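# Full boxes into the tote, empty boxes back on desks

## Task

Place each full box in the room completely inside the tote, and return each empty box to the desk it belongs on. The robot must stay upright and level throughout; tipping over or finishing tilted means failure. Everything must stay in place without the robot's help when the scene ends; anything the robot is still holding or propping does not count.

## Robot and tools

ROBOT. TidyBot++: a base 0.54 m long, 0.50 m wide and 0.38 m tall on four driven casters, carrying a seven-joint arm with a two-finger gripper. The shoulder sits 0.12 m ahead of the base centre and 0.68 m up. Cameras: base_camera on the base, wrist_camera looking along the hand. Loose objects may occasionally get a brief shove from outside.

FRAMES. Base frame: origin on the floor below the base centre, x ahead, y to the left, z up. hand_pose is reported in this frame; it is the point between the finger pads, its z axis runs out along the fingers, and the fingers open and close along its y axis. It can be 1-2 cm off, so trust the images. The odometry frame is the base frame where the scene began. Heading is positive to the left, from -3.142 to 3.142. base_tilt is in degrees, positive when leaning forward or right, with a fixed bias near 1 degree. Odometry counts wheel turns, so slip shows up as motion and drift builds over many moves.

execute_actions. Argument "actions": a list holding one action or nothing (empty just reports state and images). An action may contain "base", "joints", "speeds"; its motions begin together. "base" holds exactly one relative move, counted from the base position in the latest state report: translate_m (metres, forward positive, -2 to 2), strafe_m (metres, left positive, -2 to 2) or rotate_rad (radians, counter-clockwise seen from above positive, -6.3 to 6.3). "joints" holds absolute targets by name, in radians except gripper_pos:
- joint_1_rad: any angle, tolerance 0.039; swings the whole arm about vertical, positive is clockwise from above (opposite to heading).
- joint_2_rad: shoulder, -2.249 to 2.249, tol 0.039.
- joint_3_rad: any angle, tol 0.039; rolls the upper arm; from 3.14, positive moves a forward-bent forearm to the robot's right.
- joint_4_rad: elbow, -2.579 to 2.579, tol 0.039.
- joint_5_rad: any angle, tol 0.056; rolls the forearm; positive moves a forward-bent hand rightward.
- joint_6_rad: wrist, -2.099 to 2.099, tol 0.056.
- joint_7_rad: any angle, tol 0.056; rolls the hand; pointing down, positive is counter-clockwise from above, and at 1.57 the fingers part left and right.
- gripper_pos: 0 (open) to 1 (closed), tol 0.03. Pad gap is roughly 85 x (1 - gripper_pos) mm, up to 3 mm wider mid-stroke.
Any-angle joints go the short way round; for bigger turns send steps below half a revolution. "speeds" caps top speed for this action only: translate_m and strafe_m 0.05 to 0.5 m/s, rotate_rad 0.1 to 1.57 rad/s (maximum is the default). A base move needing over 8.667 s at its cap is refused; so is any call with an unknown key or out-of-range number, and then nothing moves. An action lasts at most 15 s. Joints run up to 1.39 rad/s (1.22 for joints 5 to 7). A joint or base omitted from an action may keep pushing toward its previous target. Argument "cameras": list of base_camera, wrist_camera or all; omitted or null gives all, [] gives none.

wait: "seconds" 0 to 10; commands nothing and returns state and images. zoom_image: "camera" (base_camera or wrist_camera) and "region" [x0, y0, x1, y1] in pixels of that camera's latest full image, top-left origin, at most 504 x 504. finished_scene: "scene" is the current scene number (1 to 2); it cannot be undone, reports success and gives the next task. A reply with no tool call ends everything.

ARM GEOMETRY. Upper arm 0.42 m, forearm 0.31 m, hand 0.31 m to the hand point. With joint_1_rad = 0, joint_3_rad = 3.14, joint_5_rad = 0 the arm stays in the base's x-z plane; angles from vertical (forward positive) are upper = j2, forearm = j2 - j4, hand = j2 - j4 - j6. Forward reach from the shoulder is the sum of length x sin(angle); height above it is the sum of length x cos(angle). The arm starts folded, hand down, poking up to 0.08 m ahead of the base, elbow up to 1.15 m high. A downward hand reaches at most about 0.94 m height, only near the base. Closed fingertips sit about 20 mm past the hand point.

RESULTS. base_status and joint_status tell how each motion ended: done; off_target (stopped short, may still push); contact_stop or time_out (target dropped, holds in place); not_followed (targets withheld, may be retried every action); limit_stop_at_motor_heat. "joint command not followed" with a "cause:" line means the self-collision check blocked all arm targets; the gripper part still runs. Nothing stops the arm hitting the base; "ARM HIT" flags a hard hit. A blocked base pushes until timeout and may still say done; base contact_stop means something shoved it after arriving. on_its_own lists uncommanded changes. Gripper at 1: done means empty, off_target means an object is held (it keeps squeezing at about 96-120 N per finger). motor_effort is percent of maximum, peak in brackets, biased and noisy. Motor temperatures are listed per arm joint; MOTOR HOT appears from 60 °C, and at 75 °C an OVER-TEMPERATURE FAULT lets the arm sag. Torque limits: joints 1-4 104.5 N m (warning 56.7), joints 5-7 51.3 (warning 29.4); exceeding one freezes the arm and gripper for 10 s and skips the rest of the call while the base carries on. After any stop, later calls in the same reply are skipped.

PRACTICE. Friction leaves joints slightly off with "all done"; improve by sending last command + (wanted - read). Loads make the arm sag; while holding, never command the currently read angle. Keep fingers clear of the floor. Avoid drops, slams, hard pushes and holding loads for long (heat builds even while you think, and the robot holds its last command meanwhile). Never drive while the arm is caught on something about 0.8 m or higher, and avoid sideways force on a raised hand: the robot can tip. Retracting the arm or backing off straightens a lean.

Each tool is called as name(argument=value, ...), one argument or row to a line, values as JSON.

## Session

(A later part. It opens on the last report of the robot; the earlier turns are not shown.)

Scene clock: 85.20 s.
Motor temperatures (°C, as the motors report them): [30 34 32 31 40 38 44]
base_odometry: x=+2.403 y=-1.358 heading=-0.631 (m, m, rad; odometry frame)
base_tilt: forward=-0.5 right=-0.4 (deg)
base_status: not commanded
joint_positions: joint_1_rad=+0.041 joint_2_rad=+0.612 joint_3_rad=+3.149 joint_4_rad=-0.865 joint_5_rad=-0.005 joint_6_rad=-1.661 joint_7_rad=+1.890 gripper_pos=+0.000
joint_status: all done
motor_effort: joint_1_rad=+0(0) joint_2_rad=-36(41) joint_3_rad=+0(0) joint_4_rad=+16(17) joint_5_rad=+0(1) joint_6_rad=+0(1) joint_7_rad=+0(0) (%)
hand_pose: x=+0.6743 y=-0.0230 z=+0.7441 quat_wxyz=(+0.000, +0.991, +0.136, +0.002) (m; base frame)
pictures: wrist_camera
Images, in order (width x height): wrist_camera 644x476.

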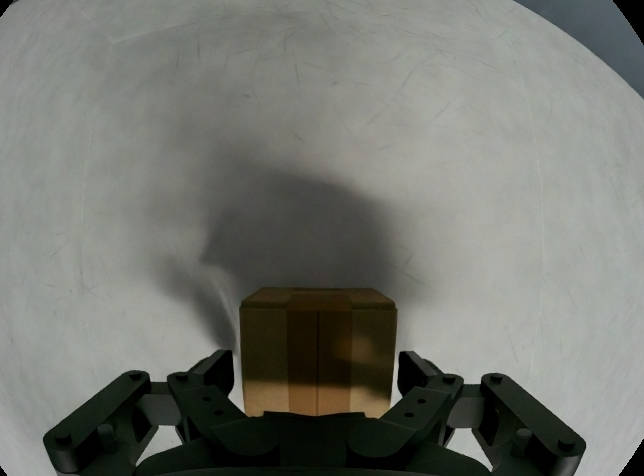

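execute_actions(
  actions=[
    {"joints":{"gripper_pos":1.0}},
  ],
  cameras=[],
)

execute_actions(
  actions=[
    {"joints":{"joint_2_rad":0.56}},
  ],
  cameras=["wrist_camera"],
)

Scene clock: 86.80 s.
Motor temperatures (°C, as the motors report them): [30 34 32 31 40 38 44]
base_odometry: x=+2.403 y=-1.358 heading=-0.631 (m, m, rad; odometry frame)
base_tilt: forward=-0.5 right=-0.5 (deg)
base_status: not commanded
joint_positions: joint_1_rad=+0.041 joint_2_rad=+0.612 joint_3_rad=+3.149 joint_4_rad=-0.864 joint_5_rad=-0.005 joint_6_rad=-1.662 joint_7_rad=+1.890 gripper_pos=+0.348
joint_status: gripper_pos off_target (ended at +0.348, target +1.000)
motor_effort: joint_1_rad=+0(1) joint_2_rad=-36(41) joint_3_rad=-1(1) joint_4_rad=+16(18) joint_5_rad=+0(1) joint_6_rad=+0(1) joint_7_rad=+0(0) (%)
hand_pose: x=+0.6743 y=-0.0232 z=+0.7447 quat_wxyz=(+0.000, +0.991, +0.136, +0.002) (m; base frame)
pictures: none
No camera images: the call's "cameras" was empty. Leave "cameras" out to get every camera's image.

Scene clock: 87.70 s.
Motor temperatures (°C, as the motors report them): [30 34 32 31 40 38 44]
base_odometry: x=+2.403 y=-1.358 heading=-0.631 (m, m, rad; odometry frame)
base_tilt: forward=-0.5 right=-0.5 (deg)
base_status: not commanded
joint_positions: joint_1_rad=+0.041 joint_2_rad=+0.589 joint_3_rad=+3.149 joint_4_rad=-0.864 joint_5_rad=-0.005 joint_6_rad=-1.662 joint_7_rad=+1.890 gripper_pos=+0.348
joint_status: all done
motor_effort: joint_1_rad=+1(0) joint_2_rad=-40(42) joint_3_rad=-1(0) joint_4_rad=+18(19) joint_5_rad=+0(1) joint_6_rad=+0(0) joint_7_rad=+0(0) (%)
hand_pose: x=+0.6727 y=-0.0231 z=+0.7575 quat_wxyz=(+0.002, +0.991, +0.136, +0.013) (m; base frame)
pictures: wrist_camera
Images, in order (width x height): wrist_camera 644x476.

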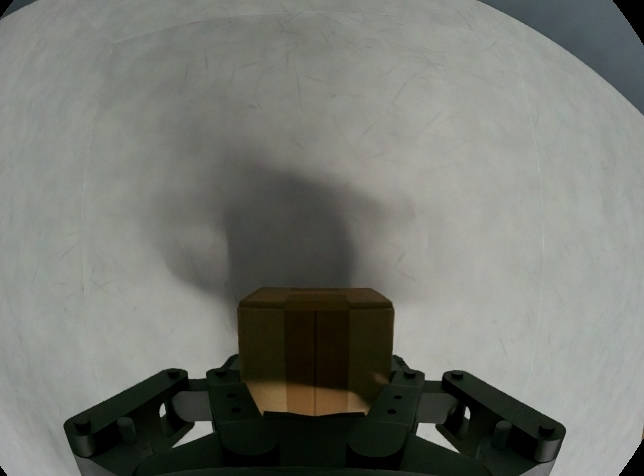

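execute_actions(
  actions=[
    {"base":{"translate_m":-0.08},"joints":{"joint_2_rad":0.46}},
  ],
  cameras=[],
)

execute_actions(
  actions=[
    {"base":{"strafe_m":0.95},"joints":{"joint_1_rad":0.016,"joint_7_rad":1.08}},
  ],
)

Scene clock: 93.67 s.
Motor temperatures (°C, as the motors report them): [30 34 32 31 40 38 44]
base_odometry: x=+2.338 y=-1.311 heading=-0.631 (m, m, rad; odometry frame)
base_tilt: forward=-0.5 right=-0.4 (deg)
base_status: done
joint_positions: joint_1_rad=+0.042 joint_2_rad=+0.479 joint_3_rad=+3.149 joint_4_rad=-0.864 joint_5_rad=-0.005 joint_6_rad=-1.670 joint_7_rad=+1.890 gripper_pos=+0.348
joint_status: all done
motor_effort: joint_1_rad=+1(1) joint_2_rad=-37(45) joint_3_rad=+0(1) joint_4_rad=+19(19) joint_5_rad=-1(1) joint_6_rad=+1(3) joint_7_rad=+0(1) (%)
hand_pose: x=+0.6588 y=-0.0231 z=+0.8172 quat_wxyz=(+0.011, +0.989, +0.135, +0.063) (m; base frame)
pictures: none
No camera images: the call's "cameras" was empty. Leave "cameras" out to get every camera's image.

Scene clock: 97.10 s.
Motor temperatures (°C, as the motors report them): [30 34 32 31 40 38 44]
base_odometry: x=+2.898 y=-0.543 heading=-0.630 (m, m, rad; odometry frame)
base_tilt: forward=-0.5 right=-0.4 (deg)
base_status: done
joint_positions: joint_1_rad=+0.014 joint_2_rad=+0.479 joint_3_rad=+3.151 joint_4_rad=-0.864 joint_5_rad=-0.005 joint_6_rad=-1.671 joint_7_rad=+1.089 gripper_pos=+0.348
joint_status: all done
motor_effort: joint_1_rad=+0(2) joint_2_rad=-36(38) joint_3_rad=+0(1) joint_4_rad=+19(19) joint_5_rad=+0(1) joint_6_rad=+1(2) joint_7_rad=+0(1) (%)
hand_pose: x=+0.6587 y=-0.0089 z=+0.8171 quat_wxyz=(-0.015, +0.967, -0.249, +0.062) (m; base frame)
pictures: base_camera, wrist_camera
Images, in order (width x height): base_camera 644x364, wrist_camera 644x476.

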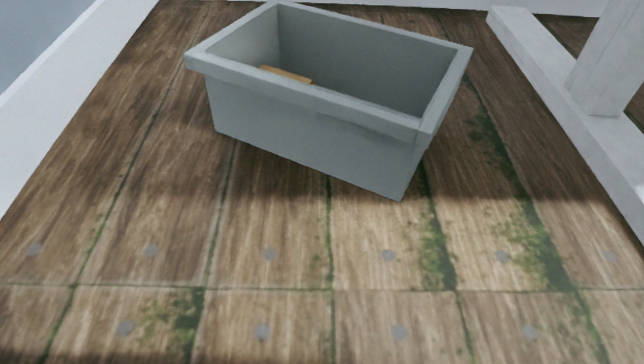

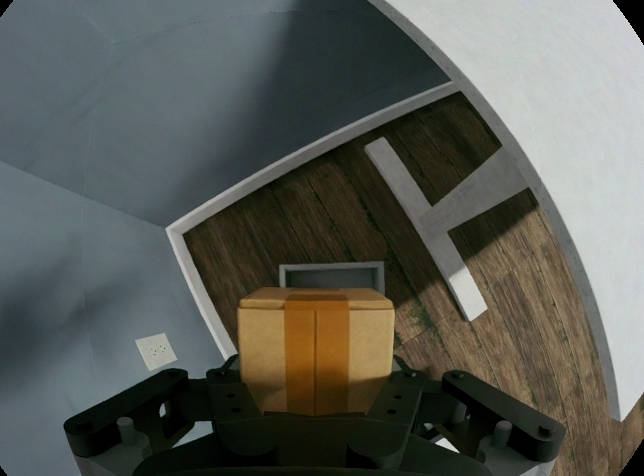

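execute_actions(
  actions=[
    {"base":{"translate_m":0.037},"joints":{"joint_1_rad":0.056,"joint_2_rad":1.283,"joint_4_rad":-1.584,"joint_6_rad":-0.25,"joint_7_rad":1.153}},
  ],
)

Scene clock: 102.50 s.
Motor temperatures (°C, as the motors report them): [30 34 32 31 40 38 44]
base_odometry: x=+2.928 y=-0.565 heading=-0.630 (m, m, rad; odometry frame)
base_tilt: forward=-0.5 right=-0.4 (deg)
base_status: done
joint_positions: joint_1_rad=+0.042 joint_2_rad=+1.300 joint_3_rad=+3.151 joint_4_rad=-1.568 joint_5_rad=-0.005 joint_6_rad=-0.285 joint_7_rad=+1.123 gripper_pos=+0.348
joint_status: all done
motor_effort: joint_1_rad=+0(2) joint_2_rad=-42(49) joint_3_rad=-1(1) joint_4_rad=+5(20) joint_5_rad=+0(0) joint_6_rad=+0(2) joint_7_rad=+0(0) (%)
hand_pose: x=+0.6058 y=-0.0246 z=+0.1806 quat_wxyz=(+0.005, +0.969, -0.246, -0.004) (m; base frame)
pictures: base_camera, wrist_camera
Images, in order (width x height): base_camera 644x364, wrist_camera 644x476.

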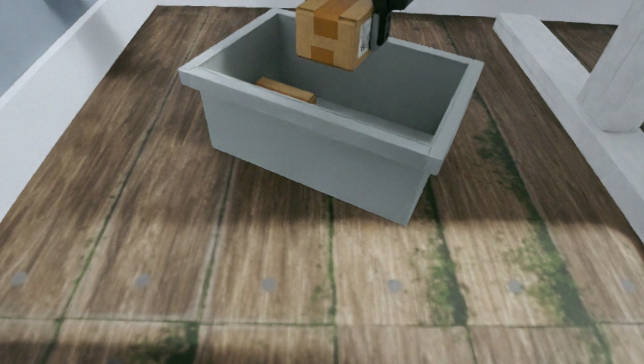

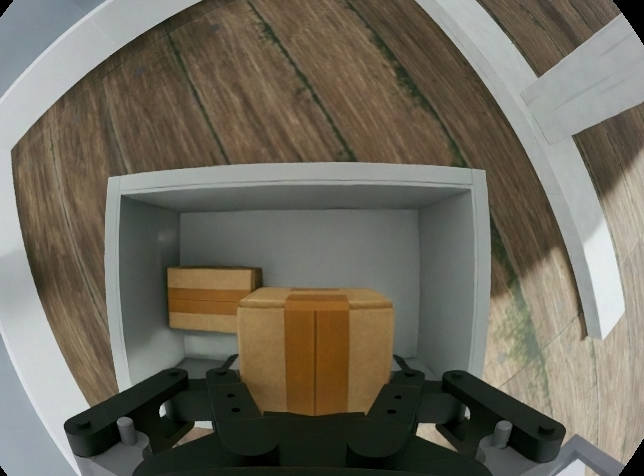

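execute_actions(
  actions=[
    {"joints":{"joint_1_rad":0.067,"joint_2_rad":1.31,"joint_4_rad":-1.49,"joint_7_rad":1.178}},
  ],
  cameras=["wrist_camera"],
)

Scene clock: 106.57 s.
Motor temperatures (°C, as the motors report them): [30 34 32 31 40 38 44]
base_odometry: x=+2.928 y=-0.565 heading=-0.630 (m, m, rad; odometry frame)
base_tilt: forward=-0.5 right=-0.5 (deg)
base_status: not commanded
joint_positions: joint_1_rad=+0.055 joint_2_rad=+1.319 joint_3_rad=+3.151 joint_4_rad=-1.510 joint_5_rad=-0.005 joint_6_rad=-0.284 joint_7_rad=+1.148 gripper_pos=+0.348
joint_status: all done
motor_effort: joint_1_rad=+1(1) joint_2_rad=-44(44) joint_3_rad=-1(1) joint_4_rad=+6(6) joint_5_rad=-1(0) joint_6_rad=+0(0) joint_7_rad=+0(1) (%)
hand_pose: x=+0.6312 y=-0.0321 z=+0.1761 quat_wxyz=(+0.001, +0.971, -0.240, +0.015) (m; base frame)
pictures: wrist_camera
Images, in order (width x height): wrist_camera 644x476.

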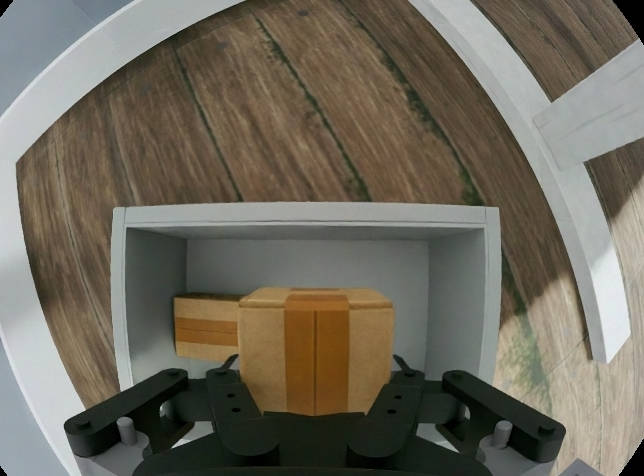

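execute_actions(
  actions=[
    {"joints":{"joint_1_rad":0.078,"joint_2_rad":1.615,"joint_4_rad":-1.193}},
  ],
)

Scene clock: 110.37 s.
Motor temperatures (°C, as the motors report them): [30 34 32 31 40 38 44]
base_odometry: x=+2.928 y=-0.565 heading=-0.630 (m, m, rad; odometry frame)
base_tilt: forward=-0.5 right=-0.5 (deg)
base_status: not commanded
joint_positions: joint_1_rad=+0.064 joint_2_rad=+1.636 joint_3_rad=+3.151 joint_4_rad=-1.220 joint_5_rad=-0.005 joint_6_rad=-0.283 joint_7_rad=+1.148 gripper_pos=+0.348
joint_status: all done
motor_effort: joint_1_rad=+1(1) joint_2_rad=-43(46) joint_3_rad=-1(1) joint_4_rad=+5(6) joint_5_rad=+0(0) joint_6_rad=+0(1) joint_7_rad=+0(0) (%)
hand_pose: x=+0.6270 y=-0.0367 z=+0.0413 quat_wxyz=(+0.004, +0.970, -0.243, +0.002) (m; base frame)
pictures: base_camera, wrist_camera
Images, in order (width x height): base_camera 644x364, wrist_camera 644x476.

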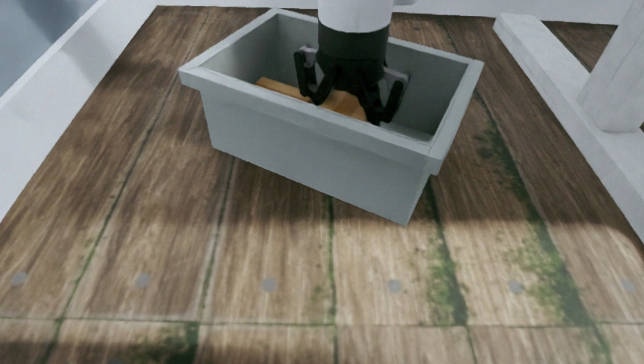

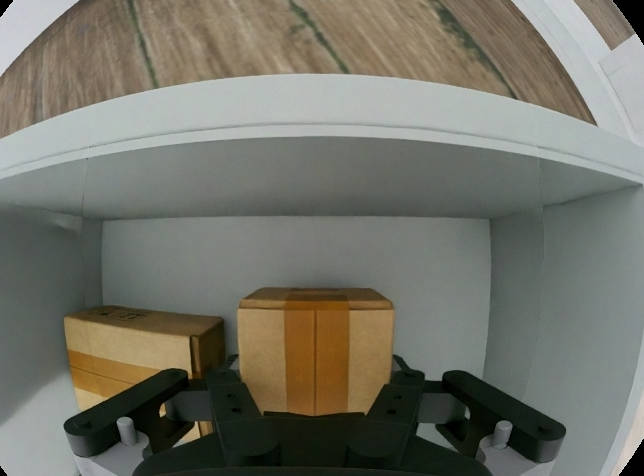

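execute_actions(
  actions=[
    {"joints":{"joint_1_rad":0.022,"joint_2_rad":1.648,"joint_4_rad":-1.168}},
  ],
)

Scene clock: 113.50 s.
Motor temperatures (°C, as the motors report them): [30 34 32 31 40 38 44]
base_odometry: x=+2.928 y=-0.565 heading=-0.630 (m, m, rad; odometry frame)
base_tilt: forward=-0.5 right=-0.5 (deg)
base_status: not commanded
joint_positions: joint_1_rad=+0.030 joint_2_rad=+1.659 joint_3_rad=+3.152 joint_4_rad=-1.195 joint_5_rad=-0.005 joint_6_rad=-0.283 joint_7_rad=+1.148 gripper_pos=+0.348
joint_status: all done
motor_effort: joint_1_rad=+0(1) joint_2_rad=-42(44) joint_3_rad=-1(2) joint_4_rad=+5(5) joint_5_rad=-1(1) joint_6_rad=+1(0) joint_7_rad=+0(0) (%)
hand_pose: x=+0.6285 y=-0.0195 z=+0.0319 quat_wxyz=(+0.004, +0.974, -0.226, +0.003) (m; base frame)
pictures: base_camera, wrist_camera
Images, in order (width x height): base_camera 644x364, wrist_camera 644x476.

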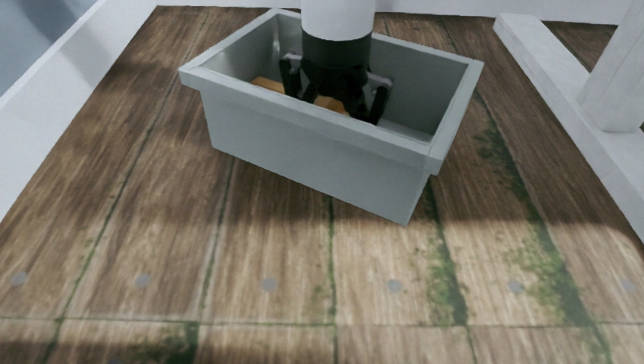

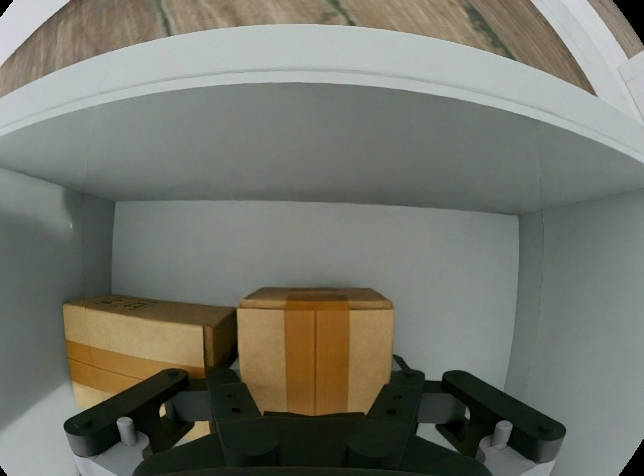

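execute_actions(
  actions=[
    {"joints":{"gripper_pos":0.27,"joint_4_rad":-1.21}},
  ],
)

Scene clock: 115.80 s.
Motor temperatures (°C, as the motors report them): [30 34 32 31 40 38 44]
base_odometry: x=+2.928 y=-0.565 heading=-0.630 (m, m, rad; odometry frame)
base_tilt: forward=-0.5 right=-0.4 (deg)
base_status: not commanded
joint_positions: joint_1_rad=+0.030 joint_2_rad=+1.657 joint_3_rad=+3.153 joint_4_rad=-1.201 joint_5_rad=-0.005 joint_6_rad=-0.283 joint_7_rad=+1.148 gripper_pos=+0.270
joint_status: all done
motor_effort: joint_1_rad=-2(2) joint_2_rad=-40(44) joint_3_rad=-1(3) joint_4_rad=+5(5) joint_5_rad=-1(1) joint_6_rad=+0(1) joint_7_rad=+0(1) (%)
hand_pose: x=+0.6258 y=-0.0203 z=+0.0323 quat_wxyz=(+0.005, +0.974, -0.226, +0.001) (m; base frame)
pictures: base_camera, wrist_camera
Images, in order (width x height): base_camera 644x364, wrist_camera 644x476.

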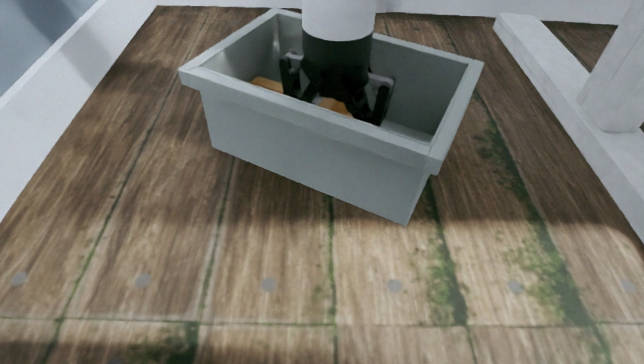

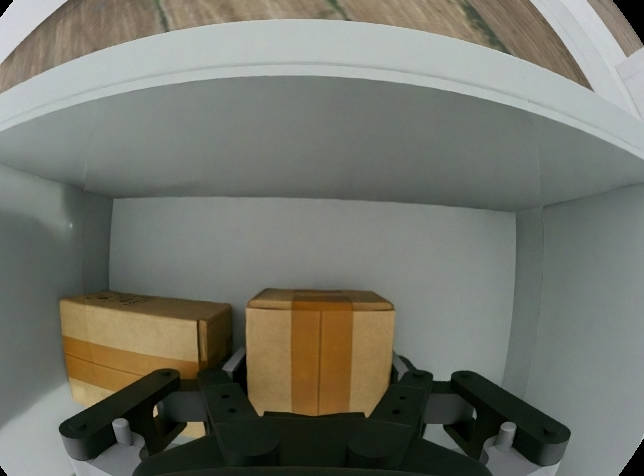

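execute_actions(
  actions=[
    {"joints":{"joint_1_rad":0.032,"joint_2_rad":1.35,"joint_4_rad":-1.52}},
  ],
)

Scene clock: 117.73 s.
Motor temperatures (°C, as the motors report them): [30 34 32 31 40 38 44]
base_odometry: x=+2.928 y=-0.565 heading=-0.630 (m, m, rad; odometry frame)
base_tilt: forward=-0.5 right=-0.4 (deg)
base_status: not commanded
joint_positions: joint_1_rad=+0.030 joint_2_rad=+1.350 joint_3_rad=+3.153 joint_4_rad=-1.494 joint_5_rad=-0.005 joint_6_rad=-0.283 joint_7_rad=+1.148 gripper_pos=+0.270
joint_status: all done
motor_effort: joint_1_rad=-1(1) joint_2_rad=-40(41) joint_3_rad=+0(1) joint_4_rad=+5(5) joint_5_rad=+0(1) joint_6_rad=+0(0) joint_7_rad=+0(0) (%)
hand_pose: x=+0.6258 y=-0.0205 z=+0.1621 quat_wxyz=(+0.003, +0.974, -0.228, +0.008) (m; base frame)
pictures: base_camera, wrist_camera
Images, in order (width x height): base_camera 644x364, wrist_camera 644x476.

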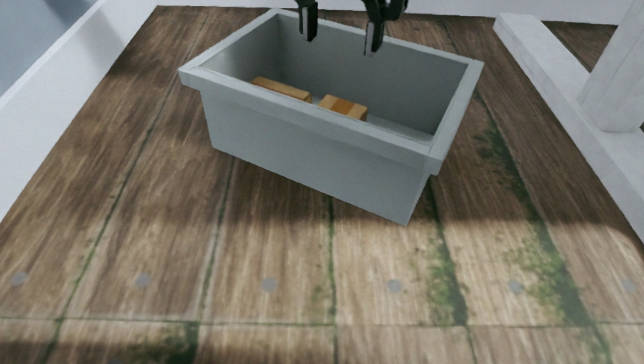

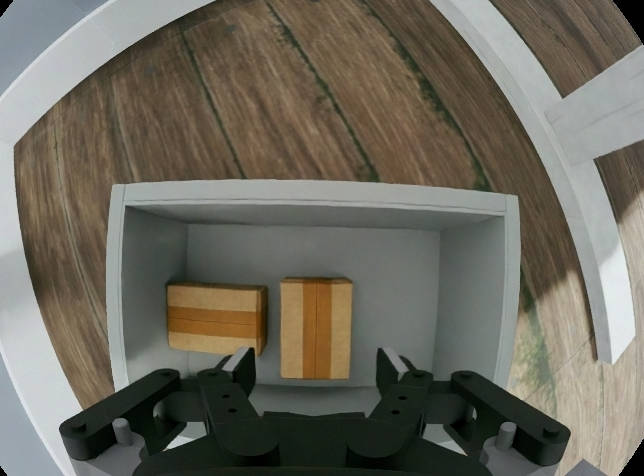

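execute_actions(
  actions=[
    {"base":{"strafe_m":-0.1},"joints":{"joint_1_rad":-0.01,"joint_2_rad":0.27,"joint_4_rad":-1.08,"joint_6_rad":-1.62,"joint_7_rad":1.6,"gripper_pos":0.0}},
  ],
  cameras=[],
)

execute_actions(
  actions=[
    {"base":{"strafe_m":-1.28},"joints":{"joint_1_rad":0.1,"joint_2_rad":0.2}},
  ],
)

Scene clock: 122.53 s.
Motor temperatures (°C, as the motors report them): [30 35 32 31 40 38 44]
base_odometry: x=+2.869 y=-0.646 heading=-0.630 (m, m, rad; odometry frame)
base_tilt: forward=-0.5 right=-0.4 (deg)
base_status: done
joint_positions: joint_1_rad=+0.004 joint_2_rad=+0.268 joint_3_rad=+3.156 joint_4_rad=-1.103 joint_5_rad=-0.005 joint_6_rad=-1.587 joint_7_rad=+1.570 gripper_pos=+0.000
joint_status: all done
motor_effort: joint_1_rad=+1(3) joint_2_rad=-27(44) joint_3_rad=+0(2) joint_4_rad=+17(17) joint_5_rad=+0(1) joint_6_rad=+2(2) joint_7_rad=+1(0) (%)
hand_pose: x=+0.5954 y=-0.0050 z=+0.8435 quat_wxyz=(+0.000, +0.996, -0.009, +0.091) (m; base frame)
pictures: none
No camera images: the call's "cameras" was empty. Leave "cameras" out to get every camera's image.

Scene clock: 126.47 s.
Motor temperatures (°C, as the motors report them): [30 34 32 31 40 38 44]
base_odometry: x=+2.116 y=-1.681 heading=-0.629 (m, m, rad; odometry frame)
base_tilt: forward=-0.6 right=-0.5 (deg)
base_status: done
joint_positions: joint_1_rad=+0.098 joint_2_rad=+0.200 joint_3_rad=+3.156 joint_4_rad=-1.102 joint_5_rad=-0.005 joint_6_rad=-1.587 joint_7_rad=+1.570 gripper_pos=+0.000
joint_status: all done
motor_effort: joint_1_rad=+1(4) joint_2_rad=-24(28) joint_3_rad=+0(2) joint_4_rad=+17(17) joint_5_rad=+0(0) joint_6_rad=+2(2) joint_7_rad=+0(0) (%)
hand_pose: x=+0.5810 y=-0.0483 z=+0.8764 quat_wxyz=(+0.006, +0.990, -0.055, +0.126) (m; base frame)
pictures: base_camera, wrist_camera
Images, in order (width x height): base_camera 644x364, wrist_camera 644x476.

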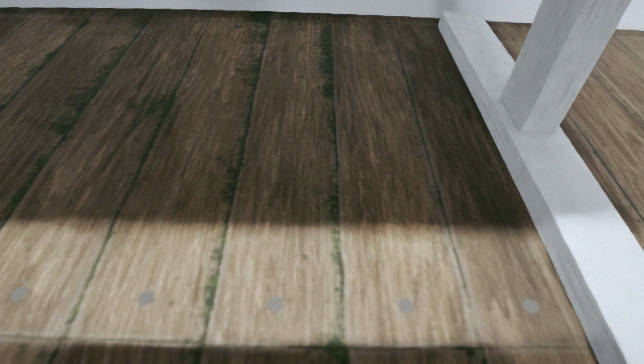

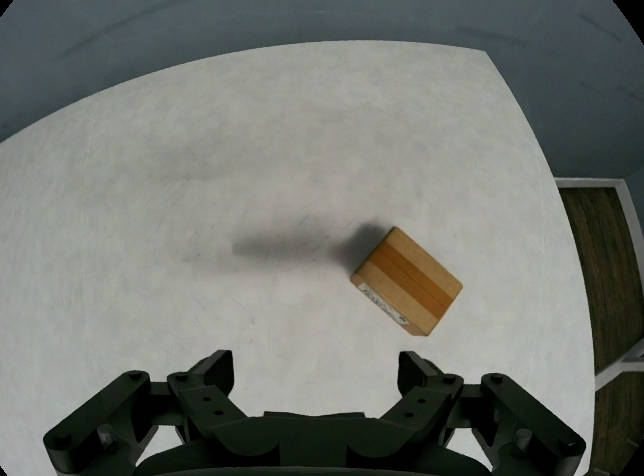

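zoom_image(
  camera="wrist_camera",
  region=[330, 210, 490, 350],
)

Region (330, 210, 490, 350) of wrist_camera's 644x476 image, scaled by 3.150; it fills the top 441 rows of this view, and the rest is white.

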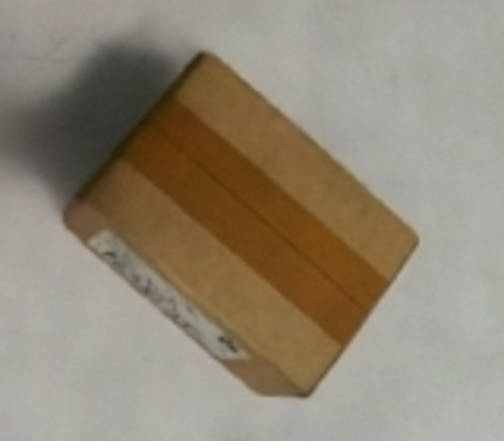

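execute_actions(
  actions=[
    {"joints":{"joint_1_rad":0.274,"joint_2_rad":0.445,"joint_4_rad":-0.934,"joint_6_rad":-1.662,"joint_7_rad":2.614}},
  ],
  cameras=["wrist_camera"],
)

Scene clock: 131.63 s.
Motor temperatures (°C, as the motors report them): [30 34 32 31 40 38 44]
base_odometry: x=+2.116 y=-1.681 heading=-0.629 (m, m, rad; odometry frame)
base_tilt: forward=-0.5 right=-0.4 (deg)
base_status: not commanded
joint_positions: joint_1_rad=+0.268 joint_2_rad=+0.448 joint_3_rad=+3.156 joint_4_rad=-0.959 joint_5_rad=-0.005 joint_6_rad=-1.625 joint_7_rad=+2.597 gripper_pos=+0.000
joint_status: all done
motor_effort: joint_1_rad=+1(0) joint_2_rad=-32(35) joint_3_rad=+0(1) joint_4_rad=+16(17) joint_5_rad=-1(1) joint_6_rad=+1(2) joint_7_rad=+0(0) (%)
hand_pose: x=+0.6259 y=-0.1422 z=+0.8029 quat_wxyz=(+0.034, +0.930, +0.364, +0.043) (m; base frame)
pictures: wrist_camera
Images, in order (width x height): wrist_camera 644x476.

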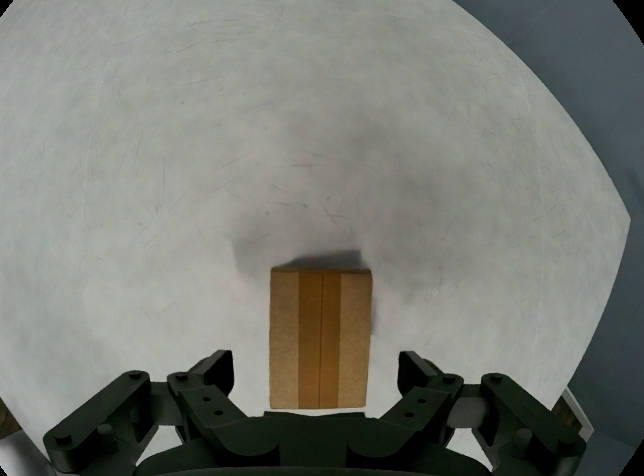

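execute_actions(
  actions=[
    {"joints":{"joint_1_rad":0.251,"joint_2_rad":0.555,"joint_7_rad":2.545}},
  ],
  cameras=["wrist_camera"],
)

Scene clock: 134.10 s.
Motor temperatures (°C, as the motors report them): [30 34 32 31 40 38 44]
base_odometry: x=+2.116 y=-1.681 heading=-0.629 (m, m, rad; odometry frame)
base_tilt: forward=-0.5 right=-0.4 (deg)
base_status: not commanded
joint_positions: joint_1_rad=+0.262 joint_2_rad=+0.559 joint_3_rad=+3.156 joint_4_rad=-0.955 joint_5_rad=-0.005 joint_6_rad=-1.626 joint_7_rad=+2.574 gripper_pos=+0.000
joint_status: all done
motor_effort: joint_1_rad=+0(1) joint_2_rad=-36(39) joint_3_rad=+0(0) joint_4_rad=+16(17) joint_5_rad=-1(1) joint_6_rad=+0(1) joint_7_rad=+0(1) (%)
hand_pose: x=+0.6374 y=-0.1424 z=+0.7450 quat_wxyz=(+0.002, +0.934, +0.356, +0.000) (m; base frame)
pictures: wrist_camera
Images, in order (width x height): wrist_camera 644x476.

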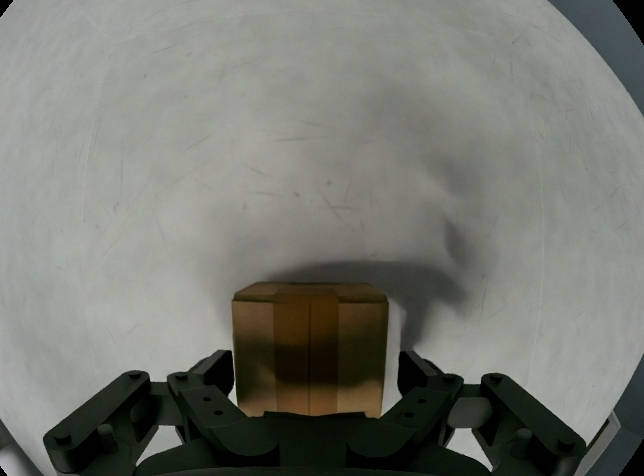

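execute_actions(
  actions=[
    {"joints":{"gripper_pos":1.0}},
  ],
  cameras=[],
)

execute_actions(
  actions=[
    {"joints":{"joint_2_rad":0.51}},
  ],
  cameras=["wrist_camera"],
)

Scene clock: 135.97 s.
Motor temperatures (°C, as the motors report them): [30 34 32 31 40 38 44]
base_odometry: x=+2.116 y=-1.681 heading=-0.629 (m, m, rad; odometry frame)
base_tilt: forward=-0.5 right=-0.4 (deg)
base_status: not commanded
joint_positions: joint_1_rad=+0.262 joint_2_rad=+0.559 joint_3_rad=+3.156 joint_4_rad=-0.954 joint_5_rad=-0.005 joint_6_rad=-1.628 joint_7_rad=+2.574 gripper_pos=+0.349
joint_status: gripper_pos off_target (ended at +0.349, target +1.000)
motor_effort: joint_1_rad=+1(2) joint_2_rad=-36(37) joint_3_rad=+0(0) joint_4_rad=+17(17) joint_5_rad=-1(0) joint_6_rad=+0(1) joint_7_rad=+0(0) (%)
hand_pose: x=+0.6372 y=-0.1423 z=+0.7456 quat_wxyz=(+0.001, +0.934, +0.356, +0.000) (m; base frame)
pictures: none
No camera images: the call's "cameras" was empty. Leave "cameras" out to get every camera's image.

Scene clock: 136.80 s.
Motor temperatures (°C, as the motors report them): [30 34 32 31 40 38 44]
base_odometry: x=+2.116 y=-1.681 heading=-0.629 (m, m, rad; odometry frame)
base_tilt: forward=-0.5 right=-0.4 (deg)
base_status: not commanded
joint_positions: joint_1_rad=+0.262 joint_2_rad=+0.524 joint_3_rad=+3.156 joint_4_rad=-0.954 joint_5_rad=-0.005 joint_6_rad=-1.628 joint_7_rad=+2.574 gripper_pos=+0.349
joint_status: all done
motor_effort: joint_1_rad=+0(0) joint_2_rad=-36(38) joint_3_rad=+0(0) joint_4_rad=+17(18) joint_5_rad=+0(0) joint_6_rad=+0(1) joint_7_rad=+0(1) (%)
hand_pose: x=+0.6347 y=-0.1417 z=+0.7641 quat_wxyz=(+0.012, +0.934, +0.356, +0.014) (m; base frame)
pictures: wrist_camera
Images, in order (width x height): wrist_camera 644x476.

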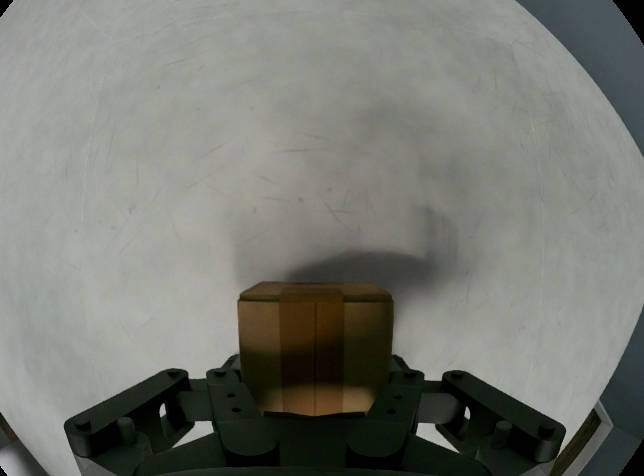

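execute_actions(
  actions=[],
  cameras=[],
)

execute_actions(
  actions=[],
  cameras=[],
)

execute_actions(
  actions=[],
  cameras=[],
)

execute_actions(
  actions=[],
  cameras=[],
)

Scene clock: 137.97 s.
Motor temperatures (°C, as the motors report them): [30 34 32 31 40 38 44]
base_odometry: x=+2.116 y=-1.681 heading=-0.629 (m, m, rad; odometry frame)
base_tilt: forward=-0.5 right=-0.5 (deg)
base_status: not commanded
joint_positions: joint_1_rad=+0.262 joint_2_rad=+0.524 joint_3_rad=+3.156 joint_4_rad=-0.954 joint_5_rad=-0.005 joint_6_rad=-1.628 joint_7_rad=+2.574 gripper_pos=+0.349
joint_status: all done
motor_effort: joint_1_rad=+1(0) joint_2_rad=-36(38) joint_3_rad=+0(0) joint_4_rad=+17(18) joint_5_rad=-1(0) joint_6_rad=+0(1) joint_7_rad=+0(1) (%)
hand_pose: x=+0.6347 y=-0.1417 z=+0.7641 quat_wxyz=(+0.012, +0.934, +0.356, +0.014) (m; base frame)
pictures: none
No camera images: the call's "cameras" was empty. Leave "cameras" out to get every camera's image.

Scene clock: 137.97 s.
Motor temperatures (°C, as the motors report them): [30 34 32 31 40 38 44]
base_odometry: x=+2.116 y=-1.681 heading=-0.629 (m, m, rad; odometry frame)
base_tilt: forward=-0.5 right=-0.5 (deg)
base_status: not commanded
joint_positions: joint_1_rad=+0.262 joint_2_rad=+0.524 joint_3_rad=+3.156 joint_4_rad=-0.954 joint_5_rad=-0.005 joint_6_rad=-1.628 joint_7_rad=+2.574 gripper_pos=+0.349
joint_status: all done
motor_effort: joint_1_rad=+1(0) joint_2_rad=-36(38) joint_3_rad=+0(0) joint_4_rad=+17(18) joint_5_rad=-1(0) joint_6_rad=+0(1) joint_7_rad=+0(1) (%)
hand_pose: x=+0.6347 y=-0.1417 z=+0.7641 quat_wxyz=(+0.012, +0.934, +0.356, +0.014) (m; base frame)
pictures: none
No camera images: the call's "cameras" was empty. Leave "cameras" out to get every camera's image.

Scene clock: 137.97 s.
Motor temperatures (°C, as the motors report them): [30 34 32 31 40 38 44]
base_odometry: x=+2.116 y=-1.681 heading=-0.629 (m, m, rad; odometry frame)
base_tilt: forward=-0.5 right=-0.5 (deg)
base_status: not commanded
joint_positions: joint_1_rad=+0.262 joint_2_rad=+0.524 joint_3_rad=+3.156 joint_4_rad=-0.954 joint_5_rad=-0.005 joint_6_rad=-1.628 joint_7_rad=+2.574 gripper_pos=+0.349
joint_status: all done
motor_effort: joint_1_rad=+1(0) joint_2_rad=-36(38) joint_3_rad=+0(0) joint_4_rad=+17(18) joint_5_rad=-1(0) joint_6_rad=+0(1) joint_7_rad=+0(1) (%)
hand_pose: x=+0.6347 y=-0.1417 z=+0.7641 quat_wxyz=(+0.012, +0.934, +0.356, +0.014) (m; base frame)
pictures: none
No camera images: the call's "cameras" was empty. Leave "cameras" out to get every camera's image.

Scene clock: 137.97 s.
Motor temperatures (°C, as the motors report them): [30 34 32 31 40 38 44]
base_odometry: x=+2.116 y=-1.681 heading=-0.629 (m, m, rad; odometry frame)
base_tilt: forward=-0.5 right=-0.5 (deg)
base_status: not commanded
joint_positions: joint_1_rad=+0.262 joint_2_rad=+0.524 joint_3_rad=+3.156 joint_4_rad=-0.954 joint_5_rad=-0.005 joint_6_rad=-1.628 joint_7_rad=+2.574 gripper_pos=+0.349
joint_status: all done
motor_effort: joint_1_rad=+1(0) joint_2_rad=-36(38) joint_3_rad=+0(0) joint_4_rad=+17(18) joint_5_rad=-1(0) joint_6_rad=+0(1) joint_7_rad=+0(1) (%)
hand_pose: x=+0.6347 y=-0.1417 z=+0.7641 quat_wxyz=(+0.012, +0.934, +0.356, +0.014) (m; base frame)
pictures: none
No camera images: the call's "cameras" was empty. Leave "cameras" out to get every camera's image.

execute_actions(
  actions=[],
  cameras=[],
)

Scene clock: 141.37 s.
Motor temperatures (°C, as the motors report them): [30 35 32 31 40 38 44]
base_odometry: x=+2.116 y=-1.681 heading=-0.629 (m, m, rad; odometry frame)
base_tilt: forward=-0.5 right=-0.4 (deg)
base_status: not commanded
joint_positions: joint_1_rad=+0.262 joint_2_rad=+0.524 joint_3_rad=+3.156 joint_4_rad=-0.954 joint_5_rad=-0.005 joint_6_rad=-1.628 joint_7_rad=+2.574 gripper_pos=+0.349
joint_status: all done
motor_effort: joint_1_rad=+0(0) joint_2_rad=-36(38) joint_3_rad=+0(0) joint_4_rad=+17(18) joint_5_rad=+0(0) joint_6_rad=+0(1) joint_7_rad=+0(1) (%)
hand_pose: x=+0.6347 y=-0.1417 z=+0.7641 quat_wxyz=(+0.012, +0.934, +0.356, +0.014) (m; base frame)
pictures: none
No camera images: the call's "cameras" was empty. Leave "cameras" out to get every camera's image.

execute_actions(
  actions=[],
  cameras=[],
)

Scene clock: 141.67 s.
Motor temperatures (°C, as the motors report them): [30 35 32 31 40 38 44]
base_odometry: x=+2.116 y=-1.681 heading=-0.629 (m, m, rad; odometry frame)
base_tilt: forward=-0.5 right=-0.4 (deg)
base_status: not commanded
joint_positions: joint_1_rad=+0.262 joint_2_rad=+0.524 joint_3_rad=+3.156 joint_4_rad=-0.954 joint_5_rad=-0.005 joint_6_rad=-1.628 joint_7_rad=+2.574 gripper_pos=+0.349
joint_status: all done
motor_effort: joint_1_rad=+1(0) joint_2_rad=-36(38) joint_3_rad=+0(0) joint_4_rad=+17(18) joint_5_rad=+0(0) joint_6_rad=+0(1) joint_7_rad=+0(1) (%)
hand_pose: x=+0.6347 y=-0.1417 z=+0.7641 quat_wxyz=(+0.012, +0.934, +0.356, +0.014) (m; base frame)
pictures: none
No camera images: the call's "cameras" was empty. Leave "cameras" out to get every camera's image.

execute_actions(
  actions=[
    {"joints":{"joint_2_rad":0.562}},
  ],
  cameras=[],
)

Scene clock: 143.27 s.
Motor temperatures (°C, as the motors report them): [30 35 32 31 40 38 44]
base_odometry: x=+2.116 y=-1.681 heading=-0.629 (m, m, rad; odometry frame)
base_tilt: forward=-0.5 right=-0.4 (deg)
base_status: not commanded
joint_positions: joint_1_rad=+0.262 joint_2_rad=+0.560 joint_3_rad=+3.156 joint_4_rad=-0.952 joint_5_rad=-0.005 joint_6_rad=-1.629 joint_7_rad=+2.574 gripper_pos=+0.349
joint_status: all done
motor_effort: joint_1_rad=+1(1) joint_2_rad=-34(40) joint_3_rad=+0(0) joint_4_rad=+16(18) joint_5_rad=-1(1) joint_6_rad=+0(1) joint_7_rad=+0(0) (%)
hand_pose: x=+0.6375 y=-0.1424 z=+0.7456 quat_wxyz=(+0.001, +0.934, +0.356, +0.000) (m; base frame)
pictures: none
No camera images: the call's "cameras" was empty. Leave "cameras" out to get every camera's image.

execute_actions(
  actions=[
    {"joints":{"gripper_pos":0.1,"joint_2_rad":0.555}},
  ],
  cameras=[],
)

execute_actions(
  actions=[
    {"joints":{"joint_2_rad":0.51}},
  ],
  cameras=["wrist_camera"],
)

Scene clock: 145.00 s.
Motor temperatures (°C, as the motors report them): [30 35 32 31 40 38 44]
base_odometry: x=+2.116 y=-1.681 heading=-0.629 (m, m, rad; odometry frame)
base_tilt: forward=-0.5 right=-0.4 (deg)
base_status: not commanded
joint_positions: joint_1_rad=+0.262 joint_2_rad=+0.560 joint_3_rad=+3.156 joint_4_rad=-0.952 joint_5_rad=-0.005 joint_6_rad=-1.629 joint_7_rad=+2.574 gripper_pos=+0.100
joint_status: all done
motor_effort: joint_1_rad=+0(1) joint_2_rad=-35(37) joint_3_rad=+0(0) joint_4_rad=+16(17) joint_5_rad=-1(1) joint_6_rad=+0(0) joint_7_rad=+0(0) (%)
hand_pose: x=+0.6375 y=-0.1424 z=+0.7456 quat_wxyz=(+0.001, +0.934, +0.356, +0.000) (m; base frame)
pictures: none
No camera images: the call's "cameras" was empty. Leave "cameras" out to get every camera's image.

Scene clock: 145.87 s.
Motor temperatures (°C, as the motors report them): [30 35 32 31 40 38 44]
base_odometry: x=+2.116 y=-1.681 heading=-0.629 (m, m, rad; odometry frame)
base_tilt: forward=-0.6 right=-0.5 (deg)
base_status: not commanded
joint_positions: joint_1_rad=+0.262 joint_2_rad=+0.512 joint_3_rad=+3.156 joint_4_rad=-0.951 joint_5_rad=-0.005 joint_6_rad=-1.629 joint_7_rad=+2.574 gripper_pos=+0.100
joint_status: all done
motor_effort: joint_1_rad=+1(1) joint_2_rad=-34(38) joint_3_rad=-1(0) joint_4_rad=+16(17) joint_5_rad=-1(0) joint_6_rad=+0(1) joint_7_rad=+0(0) (%)
hand_pose: x=+0.6340 y=-0.1415 z=+0.7715 quat_wxyz=(+0.016, +0.934, +0.356, +0.019) (m; base frame)
pictures: wrist_camera
Images, in order (width x height): wrist_camera 644x476.

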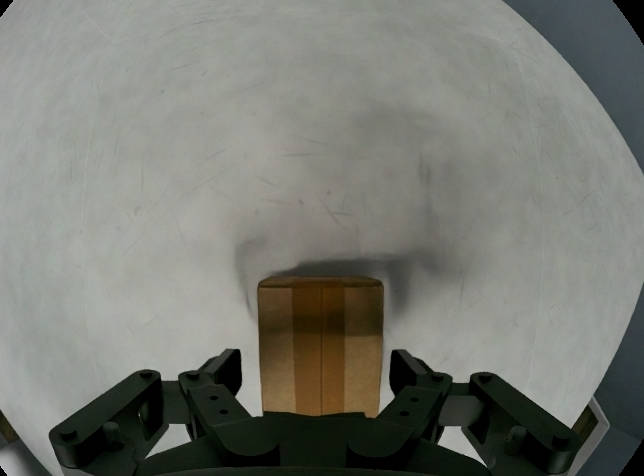

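execute_actions(
  actions=[],
  cameras=[],
)

Scene clock: 146.80 s.
Motor temperatures (°C, as the motors report them): [30 35 32 31 40 38 44]
base_odometry: x=+2.116 y=-1.681 heading=-0.629 (m, m, rad; odometry frame)
base_tilt: forward=-0.5 right=-0.4 (deg)
base_status: not commanded
joint_positions: joint_1_rad=+0.262 joint_2_rad=+0.512 joint_3_rad=+3.156 joint_4_rad=-0.951 joint_5_rad=-0.005 joint_6_rad=-1.629 joint_7_rad=+2.574 gripper_pos=+0.100
joint_status: all done
motor_effort: joint_1_rad=+1(1) joint_2_rad=-34(38) joint_3_rad=+0(0) joint_4_rad=+16(17) joint_5_rad=+0(0) joint_6_rad=+0(1) joint_7_rad=+0(0) (%)
hand_pose: x=+0.6340 y=-0.1415 z=+0.7715 quat_wxyz=(+0.016, +0.934, +0.356, +0.019) (m; base frame)
pictures: none
No camera images: the call's "cameras" was empty. Leave "cameras" out to get every camera's image.

execute_actions(
  actions=[
    {"joints":{"joint_2_rad":0.45,"joint_6_rad":-0.15}},
  ],
  cameras=["wrist_camera"],
)

Scene clock: 155.67 s.
Motor temperatures (°C, as the motors report them): [30 35 32 31 40 38 44]
base_odometry: x=+2.116 y=-1.681 heading=-0.629 (m, m, rad; odometry frame)
base_tilt: forward=-0.5 right=-0.5 (deg)
base_status: not commanded
joint_positions: joint_1_rad=+0.262 joint_2_rad=+0.450 joint_3_rad=+3.156 joint_4_rad=-0.948 joint_5_rad=-0.005 joint_6_rad=-0.167 joint_7_rad=+2.574 gripper_pos=+0.100
joint_status: all done
motor_effort: joint_1_rad=+1(2) joint_2_rad=-36(37) joint_3_rad=+0(1) joint_4_rad=+21(21) joint_5_rad=-1(0) joint_6_rad=+8(9) joint_7_rad=+0(0) (%)
hand_pose: x=+0.8941 y=-0.2139 z=+1.1168 quat_wxyz=(+0.423, +0.658, +0.252, +0.569) (m; base frame)
pictures: wrist_camera
Images, in order (width x height): wrist_camera 644x476.

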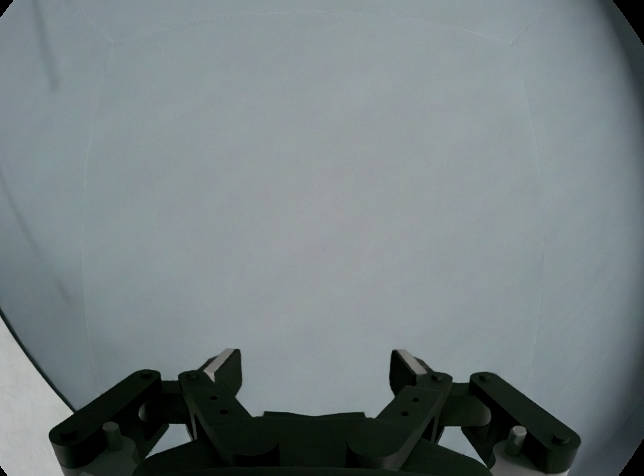

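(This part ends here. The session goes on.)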